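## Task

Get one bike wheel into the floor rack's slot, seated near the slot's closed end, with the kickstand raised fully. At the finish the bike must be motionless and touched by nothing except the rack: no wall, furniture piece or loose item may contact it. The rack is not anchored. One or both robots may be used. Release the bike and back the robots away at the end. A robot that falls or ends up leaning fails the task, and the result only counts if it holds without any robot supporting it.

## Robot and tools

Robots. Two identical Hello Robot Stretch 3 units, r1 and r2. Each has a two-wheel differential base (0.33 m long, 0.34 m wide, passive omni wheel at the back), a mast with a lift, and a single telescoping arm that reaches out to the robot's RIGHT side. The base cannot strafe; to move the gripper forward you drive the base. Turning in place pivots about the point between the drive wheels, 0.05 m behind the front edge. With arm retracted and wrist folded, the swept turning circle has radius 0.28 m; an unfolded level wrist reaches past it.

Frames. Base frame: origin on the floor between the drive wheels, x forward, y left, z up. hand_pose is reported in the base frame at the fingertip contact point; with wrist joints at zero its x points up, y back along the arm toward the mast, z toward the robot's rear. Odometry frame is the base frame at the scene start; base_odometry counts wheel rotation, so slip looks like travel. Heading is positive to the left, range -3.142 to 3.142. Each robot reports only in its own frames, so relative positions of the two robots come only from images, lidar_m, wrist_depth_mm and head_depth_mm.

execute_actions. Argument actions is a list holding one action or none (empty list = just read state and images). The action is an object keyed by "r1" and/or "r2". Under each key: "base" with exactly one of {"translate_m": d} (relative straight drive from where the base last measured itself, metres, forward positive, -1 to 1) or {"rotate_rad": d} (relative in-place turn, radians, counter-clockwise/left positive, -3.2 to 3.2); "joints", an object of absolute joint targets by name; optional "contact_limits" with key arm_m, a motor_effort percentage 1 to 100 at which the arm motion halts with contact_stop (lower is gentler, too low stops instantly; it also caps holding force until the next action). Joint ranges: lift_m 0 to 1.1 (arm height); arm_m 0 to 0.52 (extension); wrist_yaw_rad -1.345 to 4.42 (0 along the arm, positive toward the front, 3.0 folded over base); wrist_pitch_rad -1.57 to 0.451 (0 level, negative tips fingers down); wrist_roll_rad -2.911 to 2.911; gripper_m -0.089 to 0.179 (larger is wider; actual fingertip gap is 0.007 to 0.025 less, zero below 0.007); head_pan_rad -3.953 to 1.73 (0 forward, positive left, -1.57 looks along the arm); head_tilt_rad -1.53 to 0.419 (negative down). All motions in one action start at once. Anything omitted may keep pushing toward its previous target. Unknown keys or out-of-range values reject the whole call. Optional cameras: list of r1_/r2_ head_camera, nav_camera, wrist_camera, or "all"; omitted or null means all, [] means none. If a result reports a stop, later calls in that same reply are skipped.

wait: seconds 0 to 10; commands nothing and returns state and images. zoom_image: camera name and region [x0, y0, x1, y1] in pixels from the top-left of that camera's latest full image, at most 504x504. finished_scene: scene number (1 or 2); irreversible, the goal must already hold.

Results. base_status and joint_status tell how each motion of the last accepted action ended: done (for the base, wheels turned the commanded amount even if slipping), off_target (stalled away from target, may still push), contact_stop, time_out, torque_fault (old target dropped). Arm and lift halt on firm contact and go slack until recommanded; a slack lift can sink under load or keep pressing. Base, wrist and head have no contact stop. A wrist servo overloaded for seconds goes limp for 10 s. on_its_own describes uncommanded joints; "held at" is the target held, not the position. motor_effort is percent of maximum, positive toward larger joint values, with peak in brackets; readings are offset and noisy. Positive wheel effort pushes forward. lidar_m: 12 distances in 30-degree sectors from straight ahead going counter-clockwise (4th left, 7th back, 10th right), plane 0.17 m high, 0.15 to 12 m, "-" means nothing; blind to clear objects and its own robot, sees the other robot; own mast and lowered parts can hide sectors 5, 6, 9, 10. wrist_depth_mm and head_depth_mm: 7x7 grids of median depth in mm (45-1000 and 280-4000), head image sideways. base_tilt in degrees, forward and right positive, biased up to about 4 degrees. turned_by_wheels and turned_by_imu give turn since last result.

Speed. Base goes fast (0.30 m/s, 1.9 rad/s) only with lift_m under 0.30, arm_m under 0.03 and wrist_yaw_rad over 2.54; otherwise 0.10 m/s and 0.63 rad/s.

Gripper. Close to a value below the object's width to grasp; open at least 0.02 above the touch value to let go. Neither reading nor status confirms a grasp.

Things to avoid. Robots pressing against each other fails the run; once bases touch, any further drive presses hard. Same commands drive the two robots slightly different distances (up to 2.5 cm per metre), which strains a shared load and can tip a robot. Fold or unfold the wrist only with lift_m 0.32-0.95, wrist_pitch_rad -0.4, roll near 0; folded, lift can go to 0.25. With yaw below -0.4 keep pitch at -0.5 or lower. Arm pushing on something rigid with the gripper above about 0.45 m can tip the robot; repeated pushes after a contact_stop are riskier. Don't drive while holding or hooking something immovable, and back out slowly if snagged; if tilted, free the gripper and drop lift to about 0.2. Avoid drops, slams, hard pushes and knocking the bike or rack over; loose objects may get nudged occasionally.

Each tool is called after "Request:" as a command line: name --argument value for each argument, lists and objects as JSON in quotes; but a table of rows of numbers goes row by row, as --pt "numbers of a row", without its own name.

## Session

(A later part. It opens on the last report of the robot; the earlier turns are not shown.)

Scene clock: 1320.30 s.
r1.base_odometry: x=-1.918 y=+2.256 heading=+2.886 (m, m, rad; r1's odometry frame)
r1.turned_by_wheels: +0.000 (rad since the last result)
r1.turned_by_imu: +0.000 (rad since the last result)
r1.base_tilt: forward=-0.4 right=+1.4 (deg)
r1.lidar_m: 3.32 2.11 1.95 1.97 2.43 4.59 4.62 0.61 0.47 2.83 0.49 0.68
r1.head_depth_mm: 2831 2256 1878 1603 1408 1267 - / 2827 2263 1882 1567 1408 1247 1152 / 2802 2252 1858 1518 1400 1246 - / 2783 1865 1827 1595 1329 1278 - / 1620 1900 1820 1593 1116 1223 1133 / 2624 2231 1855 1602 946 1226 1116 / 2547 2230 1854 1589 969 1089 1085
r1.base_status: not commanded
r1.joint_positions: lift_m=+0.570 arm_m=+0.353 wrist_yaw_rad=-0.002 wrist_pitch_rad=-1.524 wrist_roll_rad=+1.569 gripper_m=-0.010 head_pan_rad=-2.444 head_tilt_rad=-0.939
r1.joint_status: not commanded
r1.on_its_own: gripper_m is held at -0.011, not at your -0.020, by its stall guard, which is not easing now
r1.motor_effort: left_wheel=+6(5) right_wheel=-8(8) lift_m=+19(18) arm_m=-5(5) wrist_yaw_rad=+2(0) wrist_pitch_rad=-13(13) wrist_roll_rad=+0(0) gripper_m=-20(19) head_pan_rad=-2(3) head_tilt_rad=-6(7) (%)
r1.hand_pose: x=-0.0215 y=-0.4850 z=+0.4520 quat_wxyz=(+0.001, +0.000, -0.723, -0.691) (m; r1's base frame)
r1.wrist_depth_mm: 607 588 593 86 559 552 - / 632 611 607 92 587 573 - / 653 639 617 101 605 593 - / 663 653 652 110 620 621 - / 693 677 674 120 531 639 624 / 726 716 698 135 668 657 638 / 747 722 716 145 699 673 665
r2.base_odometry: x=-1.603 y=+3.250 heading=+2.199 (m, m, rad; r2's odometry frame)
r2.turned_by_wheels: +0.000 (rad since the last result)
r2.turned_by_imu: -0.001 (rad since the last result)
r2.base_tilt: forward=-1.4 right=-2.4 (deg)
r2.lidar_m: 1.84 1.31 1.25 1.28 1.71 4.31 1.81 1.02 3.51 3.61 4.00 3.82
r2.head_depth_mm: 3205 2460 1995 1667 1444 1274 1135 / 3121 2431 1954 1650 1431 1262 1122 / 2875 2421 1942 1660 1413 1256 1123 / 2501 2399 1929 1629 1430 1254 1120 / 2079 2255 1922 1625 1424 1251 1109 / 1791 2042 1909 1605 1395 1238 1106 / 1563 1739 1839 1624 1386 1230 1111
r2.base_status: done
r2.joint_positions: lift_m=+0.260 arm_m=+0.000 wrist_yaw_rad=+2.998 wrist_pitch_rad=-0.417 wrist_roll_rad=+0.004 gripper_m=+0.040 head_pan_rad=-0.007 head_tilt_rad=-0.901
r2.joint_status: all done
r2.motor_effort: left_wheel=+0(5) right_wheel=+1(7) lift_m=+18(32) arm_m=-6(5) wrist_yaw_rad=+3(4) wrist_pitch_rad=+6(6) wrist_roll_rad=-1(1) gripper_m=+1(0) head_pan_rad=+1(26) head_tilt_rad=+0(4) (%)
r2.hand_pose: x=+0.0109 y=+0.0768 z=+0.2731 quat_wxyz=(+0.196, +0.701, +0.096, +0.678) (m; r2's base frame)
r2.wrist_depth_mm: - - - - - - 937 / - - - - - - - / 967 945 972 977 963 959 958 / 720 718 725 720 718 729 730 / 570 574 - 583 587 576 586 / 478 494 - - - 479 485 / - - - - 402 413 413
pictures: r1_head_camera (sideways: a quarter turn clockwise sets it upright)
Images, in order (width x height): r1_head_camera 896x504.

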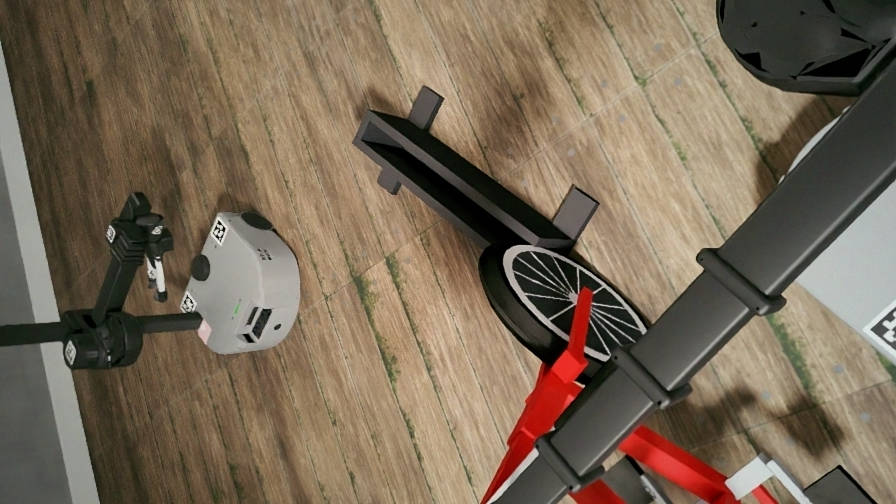

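Request:
execute_actions --actions '[{"r2": {"base": {"rotate_rad": -1.57}}}]' --cameras '[]'

Request:
execute_actions --actions '[{"r2": {"base": {"translate_m": 0.65}}}]' --cameras '[]'

Request:
execute_actions --actions '[{"r2": {"base": {"rotate_rad": -1.57}}}]' --cameras '["r2_head_camera", "r2_nav_camera", "r1_head_camera"]'

Scene clock: 1329.97 s.
r1.base_odometry: x=-1.918 y=+2.256 heading=+2.886 (m, m, rad; r1's odometry frame)
r1.turned_by_wheels: +0.000 (rad since the last result)
r1.turned_by_imu: +0.000 (rad since the last result)
r1.base_tilt: forward=-0.4 right=+1.4 (deg)
r1.lidar_m: 3.33 2.12 1.95 1.97 2.43 4.58 4.63 0.61 0.47 2.83 0.49 0.68
r1.head_depth_mm: 2819 2253 1886 1601 1406 1272 - / 2818 2237 1869 1570 1398 1250 1154 / 2809 2233 1875 1512 1406 1245 - / 2511 1999 1861 1601 1328 1278 - / 2521 1967 1864 1596 1116 1212 1134 / 2601 2222 1858 1602 941 1221 1117 / 2543 2210 1844 1590 967 1094 1086
r1.base_status: not commanded
r1.joint_positions: lift_m=+0.570 arm_m=+0.353 wrist_yaw_rad=-0.002 wrist_pitch_rad=-1.524 wrist_roll_rad=+1.569 gripper_m=-0.010 head_pan_rad=-2.444 head_tilt_rad=-0.939
r1.joint_status: not commanded
r1.on_its_own: gripper_m is held at -0.011, not at your -0.020, by its stall guard, which is not easing now
r1.motor_effort: left_wheel=+5(5) right_wheel=-8(8) lift_m=+19(19) arm_m=-5(6) wrist_yaw_rad=+0(1) wrist_pitch_rad=-13(13) wrist_roll_rad=+0(0) gripper_m=-21(20) head_pan_rad=-3(4) head_tilt_rad=-7(7) (%)
r1.hand_pose: x=-0.0215 y=-0.4850 z=+0.4520 quat_wxyz=(+0.001, +0.000, -0.723, -0.691) (m; r1's base frame)
r1.wrist_depth_mm: 591 601 576 86 557 561 - / 632 615 605 92 581 572 - / 646 628 621 101 602 593 - / 667 669 651 110 615 618 - / 697 686 669 121 527 642 617 / 725 719 708 136 673 645 641 / 764 732 716 145 702 671 663
r2.base_odometry: x=-1.603 y=+3.250 heading=+0.630 (m, m, rad; r2's odometry frame)
r2.turned_by_wheels: -1.570 (rad since the last result)
r2.turned_by_imu: -1.571 (rad since the last result)
r2.base_tilt: forward=-1.4 right=-2.3 (deg)
r2.lidar_m: 3.64 4.00 3.81 1.83 1.31 1.25 1.29 1.72 4.34 1.77 1.02 3.50
r2.head_depth_mm: 3069 2431 1983 1669 1346 1268 1135 / 3102 2424 1961 1657 1401 1274 1126 / 3081 2398 1949 1672 1422 1256 1121 / 3053 2352 1943 1654 1423 1249 1115 / 3031 2326 1933 1626 1408 1237 1113 / 3010 2314 1896 1616 1396 1233 1108 / 2943 2282 1893 1598 1397 1231 1099
r2.base_status: done
r2.joint_positions: lift_m=+0.260 arm_m=+0.000 wrist_yaw_rad=+2.998 wrist_pitch_rad=-0.417 wrist_roll_rad=+0.004 gripper_m=+0.040 head_pan_rad=-0.007 head_tilt_rad=-0.901
r2.joint_status: not commanded
r2.motor_effort: left_wheel=+2(9) right_wheel=-3(8) lift_m=+18(18) arm_m=-6(6) wrist_yaw_rad=+3(2) wrist_pitch_rad=+6(6) wrist_roll_rad=-1(1) gripper_m=+0(1) head_pan_rad=+1(2) head_tilt_rad=+1(0) (%)
r2.hand_pose: x=+0.0109 y=+0.0768 z=+0.2731 quat_wxyz=(+0.196, +0.701, +0.096, +0.678) (m; r2's base frame)
r2.wrist_depth_mm: - - - - - - - / - - - - - - - / 947 960 944 950 948 975 969 / 715 713 718 721 727 722 721 / 578 580 - 576 593 585 583 / 482 500 - - - 478 485 / - - - - 403 417 416
pictures: none
No camera images: the call's "cameras" was empty. Leave "cameras" out to get every camera's image.

Scene clock: 1333.83 s.
r1.base_odometry: x=-1.918 y=+2.256 heading=+2.886 (m, m, rad; r1's odometry frame)
r1.turned_by_wheels: +0.000 (rad since the last result)
r1.turned_by_imu: +0.000 (rad since the last result)
r1.base_tilt: forward=-0.4 right=+1.4 (deg)
r1.lidar_m: 3.32 2.12 1.96 1.97 2.43 4.58 4.61 0.61 0.47 2.83 0.49 0.68
r1.head_depth_mm: 2712 1543 1792 1601 1405 1268 - / 2837 1831 1694 1571 1404 1251 1159 / 2809 2263 1833 1509 1398 1250 - / 2790 2239 1876 1598 1330 1267 - / 2710 2244 1857 1603 1116 1214 1136 / 2599 2248 1857 1600 944 1224 1120 / 2550 2217 1861 1585 970 1089 1082
r1.base_status: not commanded
r1.joint_positions: lift_m=+0.570 arm_m=+0.353 wrist_yaw_rad=-0.002 wrist_pitch_rad=-1.524 wrist_roll_rad=+1.569 gripper_m=-0.010 head_pan_rad=-2.444 head_tilt_rad=-0.939
r1.joint_status: not commanded
r1.on_its_own: gripper_m is held at -0.011, not at your -0.020, by its stall guard, which is not easing now
r1.motor_effort: left_wheel=+5(5) right_wheel=-8(8) lift_m=+19(19) arm_m=-5(5) wrist_yaw_rad=+1(1) wrist_pitch_rad=-12(12) wrist_roll_rad=+0(0) gripper_m=-20(20) head_pan_rad=-3(3) head_tilt_rad=-8(7) (%)
r1.hand_pose: x=-0.0215 y=-0.4850 z=+0.4520 quat_wxyz=(+0.001, +0.000, -0.723, -0.691) (m; r1's base frame)
r1.wrist_depth_mm: 598 586 584 86 566 560 - / 615 605 601 92 583 579 - / 639 636 609 101 602 594 - / 682 661 648 110 618 619 - / 699 688 658 121 528 633 628 / 732 703 694 136 668 644 651 / 761 735 713 145 689 669 677
r2.base_odometry: x=-1.077 y=+3.633 heading=+0.630 (m, m, rad; r2's odometry frame)
r2.turned_by_wheels: +0.000 (rad since the last result)
r2.turned_by_imu: -0.001 (rad since the last result)
r2.base_tilt: forward=-1.4 right=-2.3 (deg)
r2.lidar_m: 3.04 3.69 3.51 2.66 1.91 1.82 1.87 2.50 5.22 0.81 1.43 2.94
r2.head_depth_mm: 2610 2427 1995 1669 1436 1273 1132 / 2772 2410 1976 1662 1423 1270 1125 / 2839 2381 1934 1649 1425 1253 1121 / 2893 2357 1947 1640 1404 1248 1114 / 2970 2347 1910 1620 1417 1244 1109 / 2972 2336 1885 1611 1405 1238 1111 / 2923 2282 1883 1596 1396 1227 1099
r2.base_status: done
r2.joint_positions: lift_m=+0.260 arm_m=+0.000 wrist_yaw_rad=+2.998 wrist_pitch_rad=-0.417 wrist_roll_rad=+0.004 gripper_m=+0.040 head_pan_rad=-0.007 head_tilt_rad=-0.901
r2.joint_status: not commanded
r2.motor_effort: left_wheel=+2(8) right_wheel=-2(5) lift_m=+19(19) arm_m=-5(6) wrist_yaw_rad=+2(3) wrist_pitch_rad=+6(6) wrist_roll_rad=-1(1) gripper_m=+0(0) head_pan_rad=+1(3) head_tilt_rad=+0(0) (%)
r2.hand_pose: x=+0.0109 y=+0.0768 z=+0.2731 quat_wxyz=(+0.196, +0.701, +0.096, +0.678) (m; r2's base frame)
r2.wrist_depth_mm: - - - - - - - / - - - - - - - / 945 916 969 966 955 976 969 / 714 714 729 721 722 722 733 / 575 574 - 575 586 573 588 / 477 498 - - - 482 488 / - - - - 401 411 415
pictures: none
No camera images: the call's "cameras" was empty. Leave "cameras" out to get every camera's image.

Scene clock: 1336.10 s.
r1.base_odometry: x=-1.918 y=+2.256 heading=+2.886 (m, m, rad; r1's odometry frame)
r1.turned_by_wheels: +0.000 (rad since the last result)
r1.turned_by_imu: +0.000 (rad since the last result)
r1.base_tilt: forward=-0.4 right=+1.4 (deg)
r1.lidar_m: 3.33 2.12 1.95 1.96 2.42 4.57 4.62 0.61 0.47 2.83 0.49 0.68
r1.head_depth_mm: 2828 2079 1711 1609 1408 1272 - / 2801 2131 1766 1584 1409 1247 1156 / 2787 2243 1874 1504 1402 1244 - / 2761 2237 1861 1594 1330 1276 - / 2712 2232 1871 1596 1117 1213 1136 / 2614 2216 1861 1584 942 1226 1115 / 2537 2212 1860 1586 969 1094 1087
r1.base_status: not commanded
r1.joint_positions: lift_m=+0.570 arm_m=+0.353 wrist_yaw_rad=-0.002 wrist_pitch_rad=-1.524 wrist_roll_rad=+1.569 gripper_m=-0.010 head_pan_rad=-2.444 head_tilt_rad=-0.939
r1.joint_status: not commanded
r1.on_its_own: gripper_m is held at -0.011, not at your -0.020, by its stall guard, which is not easing now
r1.motor_effort: left_wheel=+6(5) right_wheel=-8(8) lift_m=+18(19) arm_m=-5(5) wrist_yaw_rad=+1(1) wrist_pitch_rad=-13(12) wrist_roll_rad=+0(0) gripper_m=-19(20) head_pan_rad=-3(3) head_tilt_rad=-7(7) (%)
r1.hand_pose: x=-0.0215 y=-0.4850 z=+0.4520 quat_wxyz=(+0.001, +0.000, -0.723, -0.691) (m; r1's base frame)
r1.wrist_depth_mm: 600 597 592 85 563 565 - / 635 612 597 92 594 576 - / 644 633 628 101 610 593 - / 684 672 649 110 611 616 - / 702 679 681 121 532 630 617 / 729 724 699 135 677 654 642 / 741 747 727 145 691 683 664
r2.base_odometry: x=-1.077 y=+3.633 heading=-0.940 (m, m, rad; r2's odometry frame)
r2.turned_by_wheels: -1.570 (rad since the last result)
r2.turned_by_imu: -1.570 (rad since the last result)
r2.base_tilt: forward=-1.4 right=-2.3 (deg)
r2.lidar_m: 0.81 1.43 2.94 3.05 3.68 3.51 2.66 1.91 1.82 1.88 2.52 5.23
r2.head_depth_mm: 3142 2409 1973 1665 1438 1273 1135 / 3088 2329 1972 1653 1439 1268 1133 / 3095 1580 1853 1642 1418 1256 1121 / 3085 2281 1829 1536 1384 1224 1116 / 2817 2332 1879 1626 1399 1247 1112 / 2732 2309 1660 1606 1401 1243 1105 / 2624 2218 1707 1602 1389 1230 1101
r2.base_status: done
r2.joint_positions: lift_m=+0.260 arm_m=+0.000 wrist_yaw_rad=+2.998 wrist_pitch_rad=-0.417 wrist_roll_rad=+0.004 gripper_m=+0.040 head_pan_rad=-0.007 head_tilt_rad=-0.901
r2.joint_status: not commanded
r2.motor_effort: left_wheel=+2(7) right_wheel=-2(7) lift_m=+19(19) arm_m=-6(6) wrist_yaw_rad=+3(2) wrist_pitch_rad=+6(6) wrist_roll_rad=-1(1) gripper_m=+0(0) head_pan_rad=+2(1) head_tilt_rad=+0(0) (%)
r2.hand_pose: x=+0.0109 y=+0.0768 z=+0.2731 quat_wxyz=(+0.196, +0.701, +0.096, +0.678) (m; r2's base frame)
r2.wrist_depth_mm: - - - - - - - / - - - - - - - / 962 953 956 956 966 954 970 / 716 714 715 721 723 727 722 / 584 574 - 580 587 577 577 / 482 498 - - - 484 487 / - - - - 401 414 413
pictures: r1_head_camera (sideways: a quarter turn clockwise sets it upright), r2_head_camera (sideways: a quarter turn clockwise sets it upright), r2_nav_camera (sideways: a quarter turn counterclockwise sets it upright)
Images, in order (width x height): r1_head_camera 896x504, r2_head_camera 896x504, r2_nav_camera 672x504.

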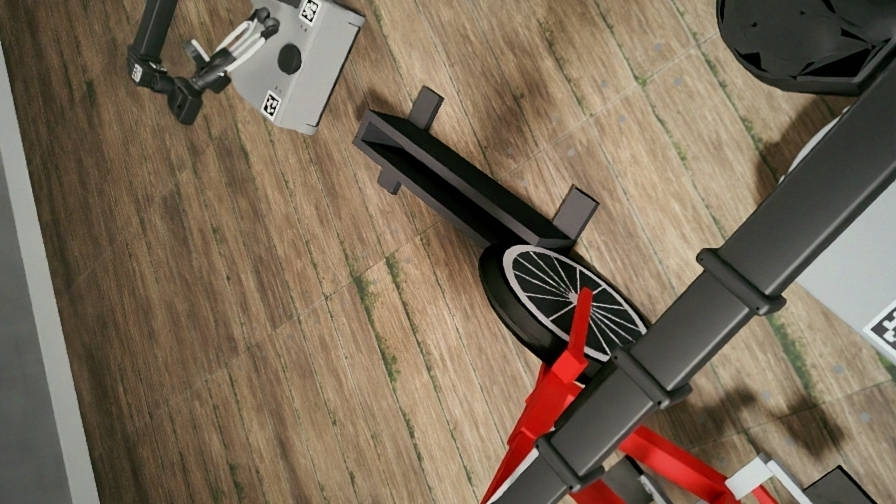

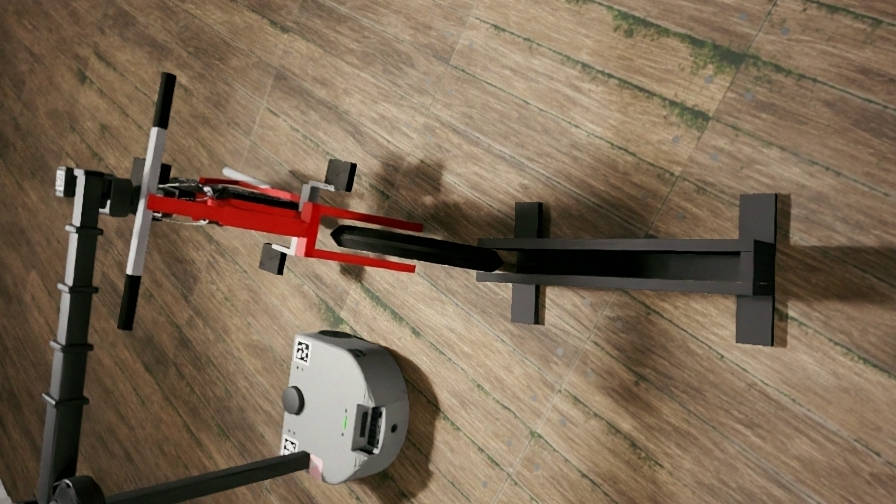

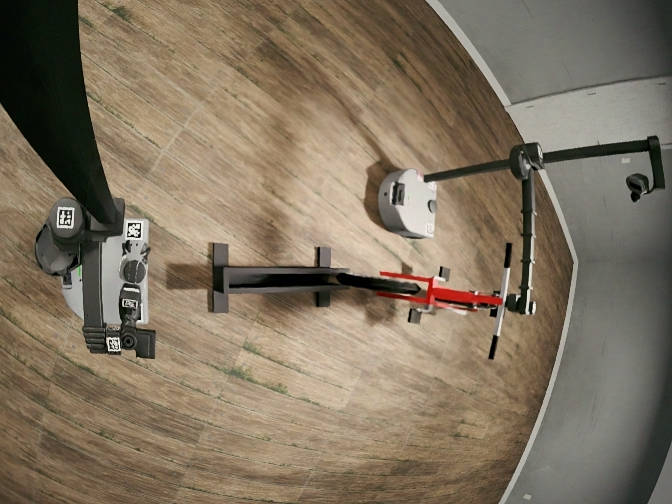

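Request:
execute_actions --actions '[{"r2": {"base": {"rotate_rad": 0.5}}}]' --cameras '[]'

Request:
execute_actions --actions '[{"r2": {"base": {"translate_m": 0.19}}}]' --cameras '[]'

Request:
execute_actions --actions '[{"r2": {"base": {"rotate_rad": -0.62}}}]' --cameras '["r2_head_camera", "r2_nav_camera"]'

Scene clock: 1381.93 s.
r1.base_odometry: x=-1.918 y=+2.256 heading=+2.886 (m, m, rad; r1's odometry frame)
r1.turned_by_wheels: +0.000 (rad since the last result)
r1.turned_by_imu: +0.000 (rad since the last result)
r1.base_tilt: forward=-0.3 right=+1.4 (deg)
r1.lidar_m: 3.33 2.12 1.95 1.97 2.42 4.58 4.60 0.61 0.47 2.82 0.49 0.67
r1.head_depth_mm: 2814 2130 1755 1611 1405 1270 - / 2809 1820 1748 1574 1411 1246 1150 / 2793 2247 1871 1508 1399 1248 - / 2812 2232 1879 1599 1333 1270 - / 2694 2217 1865 1605 1117 1210 1133 / 2593 2228 1859 1597 945 1217 1120 / 2516 2232 1857 1603 967 1094 1085
r1.base_status: not commanded
r1.joint_positions: lift_m=+0.570 arm_m=+0.353 wrist_yaw_rad=-0.002 wrist_pitch_rad=-1.524 wrist_roll_rad=+1.569 gripper_m=-0.010 head_pan_rad=-2.444 head_tilt_rad=-0.939
r1.joint_status: not commanded
r1.on_its_own: gripper_m is held at -0.011, not at your -0.020, by its stall guard, which is not easing now
r1.motor_effort: left_wheel=+6(6) right_wheel=-8(8) lift_m=+19(19) arm_m=-6(5) wrist_yaw_rad=+0(2) wrist_pitch_rad=-12(13) wrist_roll_rad=+0(0) gripper_m=-20(20) head_pan_rad=-3(3) head_tilt_rad=-7(7) (%)
r1.hand_pose: x=-0.0215 y=-0.4850 z=+0.4520 quat_wxyz=(+0.001, +0.000, -0.723, -0.691) (m; r1's base frame)
r1.wrist_depth_mm: 597 588 580 86 562 556 - / 627 618 598 92 584 575 - / 662 637 621 101 601 596 - / 670 667 655 110 619 610 - / 701 687 678 121 527 631 628 / 716 709 697 135 672 660 646 / 750 743 718 144 692 682 670
r2.base_odometry: x=-1.077 y=+3.633 heading=-0.440 (m, m, rad; r2's odometry frame)
r2.turned_by_wheels: +0.500 (rad since the last result)
r2.turned_by_imu: +0.500 (rad since the last result)
r2.base_tilt: forward=-1.4 right=-2.4 (deg)
r2.lidar_m: 1.43 2.94 3.01 3.71 3.52 2.72 1.91 1.82 1.87 2.47 5.22 0.81
r2.head_depth_mm: 3193 2445 1989 1647 1391 1270 1132 / 1214 2404 1729 1644 1400 1227 1113 / 2763 2229 1700 1648 1431 1252 1101 / 3036 2340 1941 1632 1423 1251 1114 / 2890 2345 1903 1622 1413 1245 1112 / 2764 2316 1910 1606 1409 1245 1111 / 2657 2306 1900 1604 1398 1225 1099
r2.base_status: done
r2.joint_positions: lift_m=+0.260 arm_m=+0.000 wrist_yaw_rad=+2.998 wrist_pitch_rad=-0.417 wrist_roll_rad=+0.004 gripper_m=+0.040 head_pan_rad=-0.007 head_tilt_rad=-0.901
r2.joint_status: not commanded
r2.motor_effort: left_wheel=-2(6) right_wheel=+3(8) lift_m=+18(19) arm_m=-6(6) wrist_yaw_rad=+2(3) wrist_pitch_rad=+6(6) wrist_roll_rad=-1(1) gripper_m=-1(0) head_pan_rad=+2(1) head_tilt_rad=+0(0) (%)
r2.hand_pose: x=+0.0109 y=+0.0768 z=+0.2731 quat_wxyz=(+0.196, +0.702, +0.096, +0.678) (m; r2's base frame)
r2.wrist_depth_mm: - - - - - - - / - - - - - - - / 948 958 951 983 972 983 961 / 713 715 725 716 735 710 719 / 572 576 - 582 593 578 579 / 479 494 - - - 489 486 / - - - - 401 417 414
pictures: none
No camera images: the call's "cameras" was empty. Leave "cameras" out to get every camera's image.

Scene clock: 1384.33 s.
r1.base_odometry: x=-1.918 y=+2.256 heading=+2.886 (m, m, rad; r1's odometry frame)
r1.turned_by_wheels: +0.000 (rad since the last result)
r1.turned_by_imu: +0.000 (rad since the last result)
r1.base_tilt: forward=-0.4 right=+1.3 (deg)
r1.lidar_m: 3.33 2.13 1.95 1.96 2.42 4.58 1.36 0.61 0.47 2.83 0.49 0.68
r1.head_depth_mm: 2822 2130 1599 1610 1407 1275 - / 2830 2236 1612 1577 1407 1246 1155 / 2824 2251 1878 1509 1402 1246 - / 2788 2254 1883 1593 1330 1271 - / 2685 2244 1855 1600 1118 1214 1138 / 2604 2226 1860 1603 946 1226 1116 / 2530 2222 1870 1594 967 1089 1084
r1.base_status: not commanded
r1.joint_positions: lift_m=+0.570 arm_m=+0.353 wrist_yaw_rad=-0.002 wrist_pitch_rad=-1.524 wrist_roll_rad=+1.569 gripper_m=-0.010 head_pan_rad=-2.444 head_tilt_rad=-0.939
r1.joint_status: not commanded
r1.on_its_own: gripper_m is held at -0.011, not at your -0.020, by its stall guard, which is not easing now
r1.motor_effort: left_wheel=+6(5) right_wheel=-8(8) lift_m=+19(18) arm_m=-5(5) wrist_yaw_rad=+1(1) wrist_pitch_rad=-13(13) wrist_roll_rad=+0(0) gripper_m=-20(21) head_pan_rad=-3(2) head_tilt_rad=-6(7) (%)
r1.hand_pose: x=-0.0215 y=-0.4850 z=+0.4520 quat_wxyz=(+0.001, +0.000, -0.723, -0.691) (m; r1's base frame)
r1.wrist_depth_mm: 601 595 596 86 561 558 - / 622 608 597 92 583 582 - / 645 628 618 101 596 589 - / 677 657 656 110 616 628 - / 713 679 663 121 530 634 615 / 728 708 689 135 670 652 647 / 780 742 722 145 697 678 664
r2.base_odometry: x=-0.905 y=+3.552 heading=-0.440 (m, m, rad; r2's odometry frame)
r2.turned_by_wheels: +0.000 (rad since the last result)
r2.turned_by_imu: -0.001 (rad since the last result)
r2.base_tilt: forward=-1.5 right=-2.3 (deg)
r2.lidar_m: 1.24 2.78 2.86 3.79 3.64 2.96 2.09 1.98 2.03 2.69 5.11 0.65
r2.head_depth_mm: 3162 2299 1981 1667 1367 1241 1128 / 1082 2253 1984 1539 1425 1242 1080 / 2931 2342 1825 1547 1428 1249 1117 / 2910 2357 1934 1633 1418 1251 1115 / 2739 2349 1906 1619 1416 1247 1113 / 2675 2326 1901 1619 1404 1237 1107 / 2541 2330 1861 1610 1396 1237 1099
r2.base_status: done
r2.joint_positions: lift_m=+0.260 arm_m=+0.000 wrist_yaw_rad=+2.998 wrist_pitch_rad=-0.417 wrist_roll_rad=+0.004 gripper_m=+0.040 head_pan_rad=-0.007 head_tilt_rad=-0.901
r2.joint_status: not commanded
r2.motor_effort: left_wheel=-2(7) right_wheel=+3(9) lift_m=+19(19) arm_m=-5(5) wrist_yaw_rad=+2(2) wrist_pitch_rad=+6(6) wrist_roll_rad=-1(1) gripper_m=+1(0) head_pan_rad=+1(2) head_tilt_rad=+0(0) (%)
r2.hand_pose: x=+0.0109 y=+0.0768 z=+0.2731 quat_wxyz=(+0.196, +0.701, +0.096, +0.678) (m; r2's base frame)
r2.wrist_depth_mm: - - - - - - - / - - - - - - - / 960 950 969 972 964 968 961 / 706 718 724 717 733 716 734 / 572 576 - 579 585 586 575 / 478 497 - - - 484 484 / - - - - 401 414 417
pictures: none
No camera images: the call's "cameras" was empty. Leave "cameras" out to get every camera's image.

Scene clock: 1385.87 s.
r1.base_odometry: x=-1.918 y=+2.256 heading=+2.886 (m, m, rad; r1's odometry frame)
r1.turned_by_wheels: +0.000 (rad since the last result)
r1.turned_by_imu: +0.000 (rad since the last result)
r1.base_tilt: forward=-0.5 right=+1.4 (deg)
r1.lidar_m: 3.34 2.12 1.95 1.97 2.42 4.57 1.28 0.61 0.47 2.83 0.49 0.68
r1.head_depth_mm: 2838 2146 1581 1583 1408 1265 - / 2838 2252 1683 1578 1396 1251 1157 / 2809 2241 1862 1511 1399 1244 - / 2817 2224 1870 1600 1326 1276 - / 2708 2224 1857 1595 1123 1216 1132 / 2592 2233 1849 1596 942 1227 1117 / 2534 2231 1864 1592 968 1091 1085
r1.base_status: not commanded
r1.joint_positions: lift_m=+0.570 arm_m=+0.353 wrist_yaw_rad=-0.002 wrist_pitch_rad=-1.524 wrist_roll_rad=+1.569 gripper_m=-0.010 head_pan_rad=-2.444 head_tilt_rad=-0.939
r1.joint_status: not commanded
r1.on_its_own: gripper_m is held at -0.011, not at your -0.020, by its stall guard, which is not easing now
r1.motor_effort: left_wheel=+5(6) right_wheel=-8(8) lift_m=+19(18) arm_m=-5(5) wrist_yaw_rad=+0(1) wrist_pitch_rad=-13(13) wrist_roll_rad=+0(0) gripper_m=-21(19) head_pan_rad=-3(3) head_tilt_rad=-7(7) (%)
r1.hand_pose: x=-0.0215 y=-0.4850 z=+0.4520 quat_wxyz=(+0.001, +0.000, -0.723, -0.691) (m; r1's base frame)
r1.wrist_depth_mm: 609 594 585 86 561 556 - / 628 619 597 92 586 577 - / 641 643 618 101 601 595 - / 676 671 652 110 618 604 - / 692 677 671 121 528 635 623 / 740 710 700 136 678 663 647 / 749 738 727 144 696 684 671
r2.base_odometry: x=-0.905 y=+3.552 heading=-1.060 (m, m, rad; r2's odometry frame)
r2.turned_by_wheels: -0.620 (rad since the last result)
r2.turned_by_imu: -0.621 (rad since the last result)
r2.base_tilt: forward=-1.4 right=-2.4 (deg)
r2.lidar_m: 0.65 1.24 2.78 2.81 3.49 3.61 3.34 2.16 1.98 2.00 2.49 5.10
r2.head_depth_mm: 3169 2428 1989 1674 1434 1268 1136 / 3147 2415 1968 1662 1433 1264 1128 / 3084 2228 1940 1644 1417 1260 1087 / 3080 1192 1643 1290 1343 1202 1099 / 2996 2204 1922 1620 1411 1237 1115 / 2998 2285 1894 1513 1400 1230 1103 / 2919 2304 1889 1506 1397 1233 1099
r2.base_status: done
r2.joint_positions: lift_m=+0.260 arm_m=+0.000 wrist_yaw_rad=+2.998 wrist_pitch_rad=-0.417 wrist_roll_rad=+0.004 gripper_m=+0.040 head_pan_rad=-0.007 head_tilt_rad=-0.901
r2.joint_status: not commanded
r2.motor_effort: left_wheel=+2(7) right_wheel=-2(7) lift_m=+18(18) arm_m=-5(6) wrist_yaw_rad=+3(2) wrist_pitch_rad=+6(6) wrist_roll_rad=-1(1) gripper_m=-1(0) head_pan_rad=+2(2) head_tilt_rad=+0(0) (%)
r2.hand_pose: x=+0.0109 y=+0.0768 z=+0.2731 quat_wxyz=(+0.196, +0.701, +0.096, +0.678) (m; r2's base frame)
r2.wrist_depth_mm: - - - - - - - / - - - - - - - / 944 956 956 945 968 964 976 / 715 728 713 716 723 724 732 / 580 570 - 581 586 579 582 / 481 497 - - - 484 483 / - - - - 401 415 417
pictures: r2_head_camera (sideways: a quarter turn clockwise sets it upright), r2_nav_camera (sideways: a quarter turn counterclockwise sets it upright)
Images, in order (width x height): r2_head_camera 896x504, r2_nav_camera 672x504.

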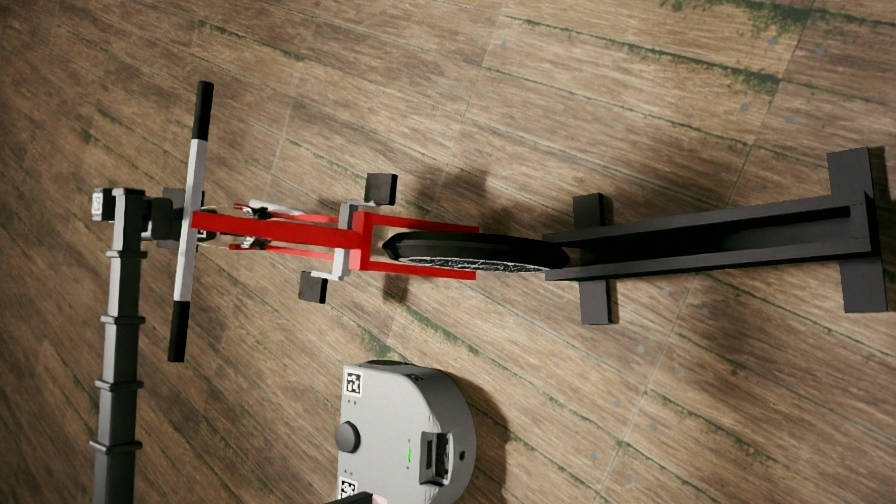

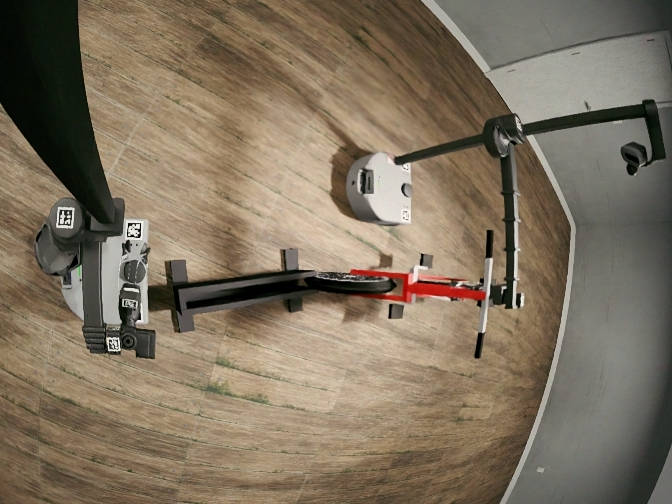

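Request:
execute_actions --actions '[{"r1": {"joints": {"arm_m": 0.33}}, "r2": {"base": {"translate_m": 0.3}}}]' --cameras '["r2_head_camera", "r2_nav_camera", "r1_head_camera"]'

Scene clock: 1397.27 s.
r1.base_odometry: x=-1.918 y=+2.256 heading=+2.886 (m, m, rad; r1's odometry frame)
r1.turned_by_wheels: +0.000 (rad since the last result)
r1.turned_by_imu: +0.019 (rad since the last result)
r1.base_tilt: forward=-0.4 right=+1.4 (deg)
r1.lidar_m: 3.25 2.09 1.95 1.97 2.46 4.58 1.00 0.60 0.43 2.84 0.49 0.67
r1.head_depth_mm: 2819 2252 1534 1466 1405 1270 - / 2832 2227 1532 1492 1398 1247 1157 / 2825 2255 1878 1513 1397 1248 - / 2771 2231 1871 1603 1325 1274 - / 2710 2240 1861 1594 1068 1202 1131 / 2605 2212 1862 1598 945 1220 1117 / 2534 2230 1855 1599 957 1074 1086
r1.base_status: not commanded
r1.joint_positions: lift_m=+0.570 arm_m=+0.330 wrist_yaw_rad=-0.015 wrist_pitch_rad=-1.552 wrist_roll_rad=+1.580 gripper_m=-0.007 head_pan_rad=-2.444 head_tilt_rad=-0.939
r1.joint_status: all done
r1.on_its_own: gripper_m is held at -0.008, not at your -0.020, by its stall guard, which is not easing now
r1.motor_effort: left_wheel=+11(21) right_wheel=-18(33) lift_m=+19(19) arm_m=+2(8) wrist_yaw_rad=+12(12) wrist_pitch_rad=+1(13) wrist_roll_rad=-5(5) gripper_m=-24(25) head_pan_rad=-3(3) head_tilt_rad=-6(7) (%)
r1.hand_pose: x=-0.0212 y=-0.4553 z=+0.4524 quat_wxyz=(-0.008, -0.009, -0.713, -0.701) (m; r1's base frame)
r1.wrist_depth_mm: 589 586 573 83 82 568 - / 597 605 596 90 90 585 - / 627 627 406 98 605 - - / 641 647 634 107 620 628 626 / 670 665 653 115 118 647 646 / 703 693 677 130 681 672 664 / 726 725 721 148 696 700 686
r2.base_odometry: x=-0.759 y=+3.290 heading=-1.061 (m, m, rad; r2's odometry frame)
r2.turned_by_wheels: +0.000 (rad since the last result)
r2.turned_by_imu: -0.329 (rad since the last result)
r2.base_tilt: forward=-1.5 right=-2.3 (deg)
r2.lidar_m: 0.43 0.45 1.03 2.69 2.84 3.94 3.83 2.78 2.12 2.07 2.18 3.10
r2.head_depth_mm: 3171 2423 1983 1688 1439 1273 1139 / 3158 2428 1962 1657 1446 1264 1128 / 3165 2411 1945 1648 1432 1252 1123 / 3051 2375 1930 1634 1421 1254 1077 / 3017 2322 1910 1583 1394 1177 1098 / 3023 2321 1542 1120 1155 1240 1114 / 2960 2095 1762 1584 1396 1231 1108
r2.base_status: translate_m off_target (by the wheels' count: +0.2998 of +0.3000)
r2.joint_positions: lift_m=+0.260 arm_m=+0.000 wrist_yaw_rad=+2.999 wrist_pitch_rad=-0.417 wrist_roll_rad=+0.004 gripper_m=+0.040 head_pan_rad=-0.006 head_tilt_rad=-0.899
r2.joint_status: not commanded
r2.on_its_own: right_wheel is at rest, and its effort (+31) is outside its rest range (-18 to +18)
r2.motor_effort: left_wheel=+9(18) right_wheel=+31(42) lift_m=+19(19) arm_m=-5(5) wrist_yaw_rad=+1(2) wrist_pitch_rad=+6(6) wrist_roll_rad=-1(1) gripper_m=+0(0) head_pan_rad=+2(2) head_tilt_rad=-1(0) (%)
r2.hand_pose: x=+0.0107 y=+0.0769 z=+0.2732 quat_wxyz=(+0.196, +0.701, +0.097, +0.678) (m; r2's base frame)
r2.wrist_depth_mm: - - - - - - - / - - - - - - - / 987 968 973 975 966 776 654 / 720 721 755 735 724 721 682 / 572 577 - 571 589 573 580 / 485 498 - - - 483 469 / - - - - 404 414 415
pictures: r1_head_camera (sideways: a quarter turn clockwise sets it upright), r2_head_camera (sideways: a quarter turn clockwise sets it upright), r2_nav_camera (sideways: a quarter turn counterclockwise sets it upright)
Images, in order (width x height): r1_head_camera 896x504, r2_head_camera 896x504, r2_nav_camera 672x504.

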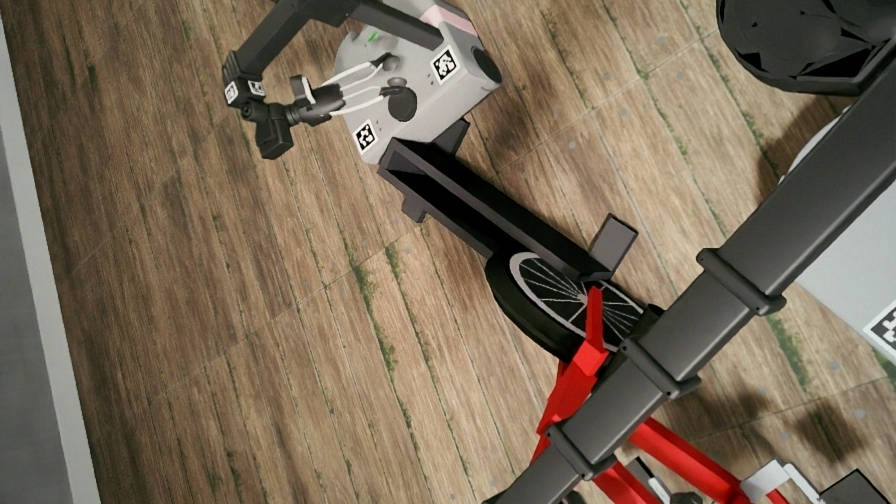

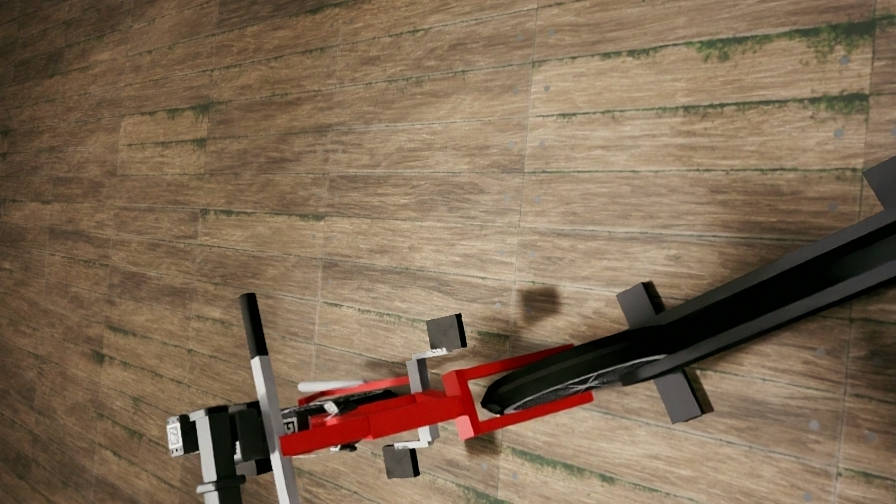

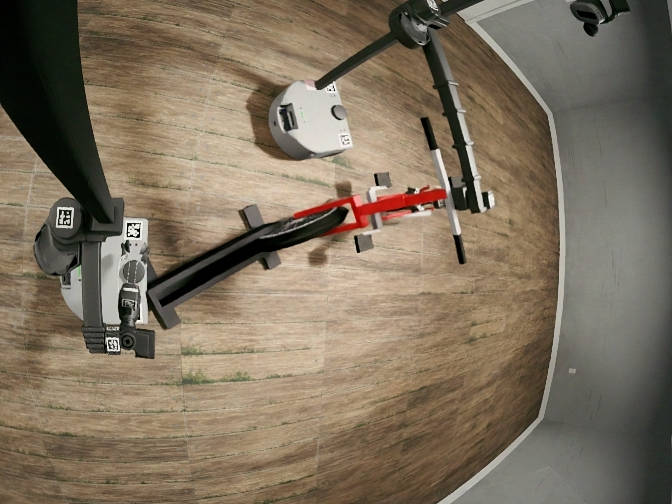

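Request:
execute_actions --actions '[{"r2": {"base": {"translate_m": -0.13}}}]' --cameras '[]'

Request:
execute_actions --actions '[{"r2": {"base": {"rotate_rad": 1.32}}}]' --cameras '[]'

Request:
execute_actions --actions '[{"r2": {"base": {"translate_m": -0.19}}}]' --cameras '[]'

Request:
execute_actions --actions '[{"r2": {"base": {"rotate_rad": -0.89}}}]' --cameras '["r2_head_camera", "r2_nav_camera"]'

Scene clock: 1421.90 s.
r1.base_odometry: x=-1.918 y=+2.256 heading=+2.886 (m, m, rad; r1's odometry frame)
r1.turned_by_wheels: +0.000 (rad since the last result)
r1.turned_by_imu: -0.001 (rad since the last result)
r1.base_tilt: forward=-0.4 right=+1.4 (deg)
r1.lidar_m: 3.24 2.09 1.95 1.97 2.46 4.57 1.11 0.60 0.43 2.84 0.49 0.67
r1.head_depth_mm: 2823 2247 1564 1503 1411 1270 - / 2840 2252 1858 1572 1409 1247 1154 / 2809 2227 1868 1512 1408 1247 - / 2784 2252 1860 1605 1327 1276 - / 2707 2235 1871 1591 1075 1195 1138 / 2614 2246 1862 1598 947 1223 1118 / 2543 2217 1861 1585 802 1074 1086
r1.base_status: not commanded
r1.joint_positions: lift_m=+0.570 arm_m=+0.330 wrist_yaw_rad=-0.014 wrist_pitch_rad=-1.551 wrist_roll_rad=+1.580 gripper_m=-0.007 head_pan_rad=-2.444 head_tilt_rad=-0.939
r1.joint_status: not commanded
r1.on_its_own: gripper_m is held at -0.008, not at your -0.020, by its stall guard, which is not easing now
r1.motor_effort: left_wheel=+7(11) right_wheel=-12(18) lift_m=+19(19) arm_m=+2(2) wrist_yaw_rad=+11(12) wrist_pitch_rad=+1(1) wrist_roll_rad=-5(5) gripper_m=-23(24) head_pan_rad=-2(3) head_tilt_rad=-7(7) (%)
r1.hand_pose: x=-0.0213 y=-0.4553 z=+0.4524 quat_wxyz=(-0.008, -0.008, -0.714, -0.700) (m; r1's base frame)
r1.wrist_depth_mm: 589 583 579 82 84 573 - / 599 605 592 89 586 584 - / 622 615 407 97 597 - - / 649 645 648 105 626 628 620 / 678 663 661 114 119 651 646 / 698 701 711 130 686 664 670 / 739 716 705 147 707 690 689
r2.base_odometry: x=-0.822 y=+3.404 heading=-1.061 (m, m, rad; r2's odometry frame)
r2.turned_by_wheels: +0.000 (rad since the last result)
r2.turned_by_imu: +0.000 (rad since the last result)
r2.base_tilt: forward=-1.4 right=-2.3 (deg)
r2.lidar_m: 0.56 0.74 1.12 2.70 2.86 3.80 3.72 2.78 2.11 2.06 2.18 3.10
r2.head_depth_mm: 3126 2464 2000 1674 1444 1276 1132 / 3162 2406 1970 1659 1428 1265 1123 / 3088 2401 1941 1666 1425 1255 1111 / 3064 2382 1927 1637 1419 1218 1073 / 3013 2352 1910 1580 1219 1204 1117 / 3022 1038 1470 1209 1362 1236 1107 / 2992 1316 1897 1606 1401 1233 1104
r2.base_status: done
r2.joint_positions: lift_m=+0.260 arm_m=+0.000 wrist_yaw_rad=+2.999 wrist_pitch_rad=-0.417 wrist_roll_rad=+0.004 gripper_m=+0.040 head_pan_rad=-0.006 head_tilt_rad=-0.899
r2.joint_status: not commanded
r2.motor_effort: left_wheel=+1(7) right_wheel=-1(25) lift_m=+19(19) arm_m=-5(5) wrist_yaw_rad=+2(2) wrist_pitch_rad=+5(6) wrist_roll_rad=+0(1) gripper_m=+0(0) head_pan_rad=+2(2) head_tilt_rad=+0(0) (%)
r2.hand_pose: x=+0.0107 y=+0.0769 z=+0.2732 quat_wxyz=(+0.196, +0.701, +0.097, +0.678) (m; r2's base frame)
r2.wrist_depth_mm: - - - - - - - / - - - - - - 865 / 957 964 968 982 960 969 743 / 720 719 745 709 720 730 699 / 576 574 - 576 590 578 581 / 477 501 - - - 484 481 / - - - - 403 415 417
pictures: none
No camera images: the call's "cameras" was empty. Leave "cameras" out to get every camera's image.

Scene clock: 1424.30 s.
r1.base_odometry: x=-1.918 y=+2.256 heading=+2.886 (m, m, rad; r1's odometry frame)
r1.turned_by_wheels: +0.000 (rad since the last result)
r1.turned_by_imu: +0.000 (rad since the last result)
r1.base_tilt: forward=-0.4 right=+1.4 (deg)
r1.lidar_m: 3.24 2.09 1.95 1.96 2.46 4.58 1.28 0.60 0.43 2.83 0.49 0.67
r1.head_depth_mm: 2824 1408 1561 1556 1410 1277 - / 2813 2251 1565 1546 1402 1245 1154 / 2811 2237 1878 1510 1405 1251 - / 2784 2250 1864 1602 1327 1275 - / 2692 2251 1862 1606 1064 1193 1133 / 2606 2239 1853 1596 938 1223 1116 / 2515 2211 1860 1597 1104 1073 1087
r1.base_status: not commanded
r1.joint_positions: lift_m=+0.570 arm_m=+0.329 wrist_yaw_rad=-0.014 wrist_pitch_rad=-1.552 wrist_roll_rad=+1.583 gripper_m=-0.007 head_pan_rad=-2.444 head_tilt_rad=-0.939
r1.joint_status: not commanded
r1.on_its_own: gripper_m is held at -0.008, not at your -0.020, by its stall guard, which is not easing now
r1.motor_effort: left_wheel=+7(7) right_wheel=-13(15) lift_m=+19(19) arm_m=+7(8) wrist_yaw_rad=+10(11) wrist_pitch_rad=+1(2) wrist_roll_rad=-6(6) gripper_m=-25(27) head_pan_rad=-3(3) head_tilt_rad=-7(6) (%)
r1.hand_pose: x=-0.0213 y=-0.4547 z=+0.4524 quat_wxyz=(-0.009, -0.009, -0.713, -0.701) (m; r1's base frame)
r1.wrist_depth_mm: 579 579 571 83 82 564 - / 600 601 603 90 89 583 - / 626 621 400 98 98 - - / 656 641 643 107 612 635 626 / 680 672 674 114 117 648 638 / 703 698 693 130 449 675 676 / 728 715 719 149 707 697 691
r2.base_odometry: x=-0.822 y=+3.404 heading=+0.259 (m, m, rad; r2's odometry frame)
r2.turned_by_wheels: +1.319 (rad since the last result)
r2.turned_by_imu: +1.233 (rad since the last result)
r2.base_tilt: forward=-1.4 right=-2.4 (deg)
r2.lidar_m: 2.72 2.71 3.10 3.71 3.70 2.42 2.05 2.05 2.34 3.94 0.57 1.13
r2.head_depth_mm: 2832 2411 1927 1468 1397 1268 1080 / 2787 2384 1968 1622 1439 1268 1131 / 2648 2392 1947 1642 1437 1256 1124 / 2592 2333 1913 1647 1424 1249 1113 / 2557 2325 1925 1634 1413 1244 1112 / 2464 2334 1893 1606 1398 1241 1103 / 2396 2318 1888 1613 1394 1236 1107
r2.base_status: rotate_rad off_target (by the wheels' count: +1.3191 of +1.3200)
r2.joint_positions: lift_m=+0.260 arm_m=+0.000 wrist_yaw_rad=+2.999 wrist_pitch_rad=-0.417 wrist_roll_rad=+0.004 gripper_m=+0.040 head_pan_rad=-0.006 head_tilt_rad=-0.899
r2.joint_status: not commanded
r2.on_its_own: right_wheel is at rest, and its effort (+37) is outside its rest range (-18 to +18)
r2.motor_effort: left_wheel=+1(6) right_wheel=+37(38) lift_m=+19(19) arm_m=-5(5) wrist_yaw_rad=+1(2) wrist_pitch_rad=+6(6) wrist_roll_rad=-1(1) gripper_m=+0(0) head_pan_rad=+1(1) head_tilt_rad=-1(1) (%)
r2.hand_pose: x=+0.0107 y=+0.0769 z=+0.2732 quat_wxyz=(+0.196, +0.701, +0.096, +0.678) (m; r2's base frame)
r2.wrist_depth_mm: - - - - - - - / - - - - - - - / 947 964 957 981 964 983 964 / 725 724 744 732 718 720 727 / 577 577 - 573 582 576 581 / 482 499 - - - 487 485 / - - - - 400 417 414
pictures: none
No camera images: the call's "cameras" was empty. Leave "cameras" out to get every camera's image.

Scene clock: 1426.70 s.
r1.base_odometry: x=-1.918 y=+2.256 heading=+2.886 (m, m, rad; r1's odometry frame)
r1.turned_by_wheels: +0.000 (rad since the last result)
r1.turned_by_imu: +0.000 (rad since the last result)
r1.base_tilt: forward=-0.4 right=+1.4 (deg)
r1.lidar_m: 3.23 2.09 1.95 1.97 2.46 4.57 4.64 0.60 0.44 2.83 0.49 0.67
r1.head_depth_mm: 2828 1457 1676 1605 1406 1271 - / 2819 1450 1659 1607 1404 1246 1153 / 2811 2237 1787 1512 1399 1242 - / 2787 2225 1876 1598 1324 1281 - / 2694 2256 1862 1595 1069 1196 1136 / 2623 2232 1867 1605 946 1218 1118 / 2529 2227 1864 1602 803 1039 1086
r1.base_status: not commanded
r1.joint_positions: lift_m=+0.570 arm_m=+0.329 wrist_yaw_rad=-0.013 wrist_pitch_rad=-1.551 wrist_roll_rad=+1.583 gripper_m=-0.007 head_pan_rad=-2.444 head_tilt_rad=-0.939
r1.joint_status: not commanded
r1.on_its_own: gripper_m is held at -0.008, not at your -0.020, by its stall guard, which is not easing now
r1.motor_effort: left_wheel=+6(7) right_wheel=-11(14) lift_m=+19(19) arm_m=+6(7) wrist_yaw_rad=+10(10) wrist_pitch_rad=+1(1) wrist_roll_rad=-6(6) gripper_m=-23(27) head_pan_rad=-3(3) head_tilt_rad=-8(6) (%)
r1.hand_pose: x=-0.0213 y=-0.4550 z=+0.4524 quat_wxyz=(-0.008, -0.009, -0.714, -0.700) (m; r1's base frame)
r1.wrist_depth_mm: 583 584 579 82 83 559 - / 603 601 600 88 579 592 - / 622 616 408 96 599 - - / 660 635 647 105 620 628 618 / 676 668 661 114 119 651 648 / 701 694 687 130 686 659 660 / 734 724 704 148 698 708 685
r2.base_odometry: x=-1.006 y=+3.355 heading=+0.258 (m, m, rad; r2's odometry frame)
r2.turned_by_wheels: +0.000 (rad since the last result)
r2.turned_by_imu: +0.000 (rad since the last result)
r2.base_tilt: forward=-1.5 right=-2.2 (deg)
r2.lidar_m: 2.90 2.90 3.30 3.66 3.65 2.18 1.87 1.86 2.13 3.60 0.68 0.70
r2.head_depth_mm: 2902 2282 1917 1537 1446 1204 1118 / 2869 2408 1954 1549 1430 1269 1099 / 2761 2396 1953 1646 1424 1255 1105 / 2752 2360 1927 1622 1422 1259 1120 / 2685 2351 1924 1629 1412 1241 1116 / 2609 2315 1909 1620 1401 1236 1106 / 2548 2320 1892 1608 1398 1229 1099
r2.base_status: done
r2.joint_positions: lift_m=+0.260 arm_m=+0.000 wrist_yaw_rad=+2.999 wrist_pitch_rad=-0.417 wrist_roll_rad=+0.004 gripper_m=+0.040 head_pan_rad=-0.006 head_tilt_rad=-0.899
r2.joint_status: not commanded
r2.motor_effort: left_wheel=-1(6) right_wheel=+2(32) lift_m=+19(19) arm_m=-6(5) wrist_yaw_rad=+1(2) wrist_pitch_rad=+6(6) wrist_roll_rad=-1(1) gripper_m=+0(1) head_pan_rad=+1(2) head_tilt_rad=+0(0) (%)
r2.hand_pose: x=+0.0107 y=+0.0769 z=+0.2732 quat_wxyz=(+0.196, +0.701, +0.096, +0.678) (m; r2's base frame)
r2.wrist_depth_mm: - - - - - - - / - - - - - - - / 945 957 989 986 961 963 986 / 716 720 751 732 719 726 720 / 577 576 - 578 589 584 584 / 483 493 - - - 484 487 / - - - - 404 419 416
pictures: none
No camera images: the call's "cameras" was empty. Leave "cameras" out to get every camera's image.

Scene clock: 1428.47 s.
r1.base_odometry: x=-1.918 y=+2.256 heading=+2.886 (m, m, rad; r1's odometry frame)
r1.turned_by_wheels: +0.000 (rad since the last result)
r1.turned_by_imu: +0.000 (rad since the last result)
r1.base_tilt: forward=-0.4 right=+1.4 (deg)
r1.lidar_m: 3.23 2.09 1.95 1.97 2.46 4.58 4.64 0.60 0.43 2.83 0.49 0.67
r1.head_depth_mm: 2864 2125 1610 1602 1406 1270 - / 2788 2057 1680 1598 1407 1248 1156 / 2799 2251 1875 1508 1405 1244 - / 2775 2235 1870 1593 1325 1278 - / 2684 2235 1862 1601 1068 1197 1133 / 2628 2222 1876 1593 947 1219 1117 / 2535 2232 1853 1600 805 1039 1086
r1.base_status: not commanded
r1.joint_positions: lift_m=+0.570 arm_m=+0.329 wrist_yaw_rad=-0.013 wrist_pitch_rad=-1.551 wrist_roll_rad=+1.583 gripper_m=-0.007 head_pan_rad=-2.444 head_tilt_rad=-0.939
r1.joint_status: not commanded
r1.on_its_own: gripper_m is held at -0.008, not at your -0.020, by its stall guard, which is not easing now
r1.motor_effort: left_wheel=+7(6) right_wheel=-11(11) lift_m=+19(19) arm_m=+6(6) wrist_yaw_rad=+10(9) wrist_pitch_rad=+1(1) wrist_roll_rad=-6(6) gripper_m=-22(24) head_pan_rad=-3(3) head_tilt_rad=-7(8) (%)
r1.hand_pose: x=-0.0213 y=-0.4550 z=+0.4524 quat_wxyz=(-0.008, -0.009, -0.714, -0.700) (m; r1's base frame)
r1.wrist_depth_mm: 584 578 578 82 83 558 - / 598 606 598 88 570 593 - / 630 620 404 96 604 - - / 651 636 640 105 632 623 627 / 672 669 672 114 119 649 632 / 701 699 698 130 669 665 672 / 719 713 715 147 703 710 697
r2.base_odometry: x=-1.006 y=+3.355 heading=-0.631 (m, m, rad; r2's odometry frame)
r2.turned_by_wheels: -0.890 (rad since the last result)
r2.turned_by_imu: -0.891 (rad since the last result)
r2.base_tilt: forward=-1.5 right=-2.4 (deg)
r2.lidar_m: 0.68 1.29 2.89 2.92 3.67 3.66 3.07 2.02 1.87 1.89 2.36 4.93
r2.head_depth_mm: 3151 2473 2019 1677 1445 1261 1132 / 3165 2420 1981 1657 1437 1263 1134 / 3055 2325 1945 1651 1424 1256 1122 / 3009 2148 1795 1624 1400 1237 1114 / 2942 2135 1675 1532 1364 1219 1118 / 3033 2225 1922 1578 1407 1238 1112 / 2994 2268 1897 1505 1391 1242 1101
r2.base_status: done
r2.joint_positions: lift_m=+0.260 arm_m=+0.000 wrist_yaw_rad=+2.999 wrist_pitch_rad=-0.417 wrist_roll_rad=+0.004 gripper_m=+0.040 head_pan_rad=-0.006 head_tilt_rad=-0.899
r2.joint_status: not commanded
r2.motor_effort: left_wheel=+2(7) right_wheel=-3(7) lift_m=+19(19) arm_m=-5(6) wrist_yaw_rad=+2(1) wrist_pitch_rad=+5(6) wrist_roll_rad=-1(1) gripper_m=+0(0) head_pan_rad=+2(1) head_tilt_rad=+0(1) (%)
r2.hand_pose: x=+0.0107 y=+0.0769 z=+0.2732 quat_wxyz=(+0.196, +0.701, +0.096, +0.678) (m; r2's base frame)
r2.wrist_depth_mm: - - - - - - - / - - - - - - - / 966 964 942 955 976 963 971 / 722 711 741 707 719 738 741 / 569 578 - 587 589 583 580 / 478 497 - - - 488 491 / - - - - 401 414 415
pictures: r2_head_camera (sideways: a quarter turn clockwise sets it upright), r2_nav_camera (sideways: a quarter turn counterclockwise sets it upright)
Images, in order (width x height): r2_head_camera 896x504, r2_nav_camera 672x504.

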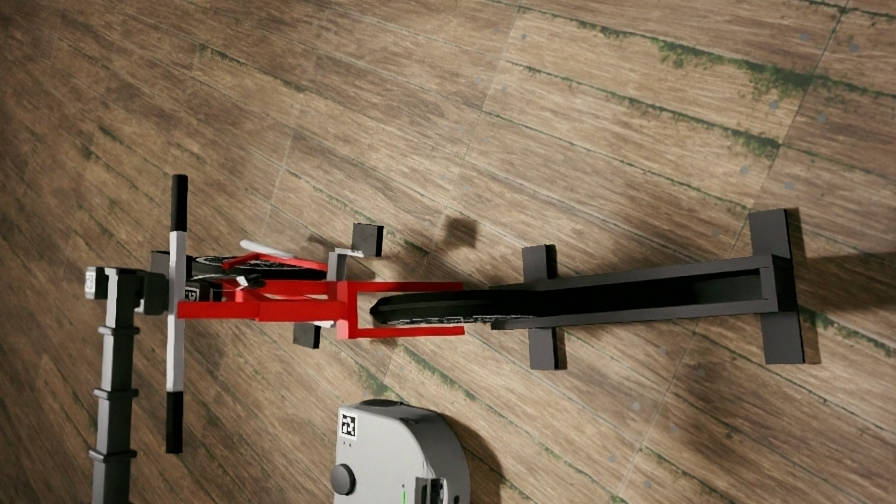

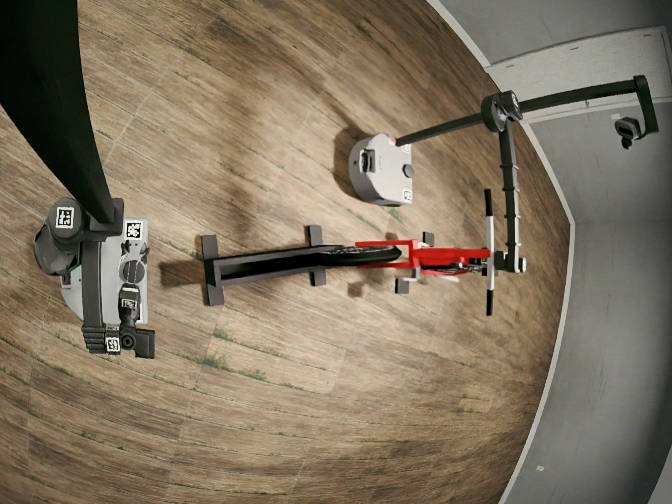

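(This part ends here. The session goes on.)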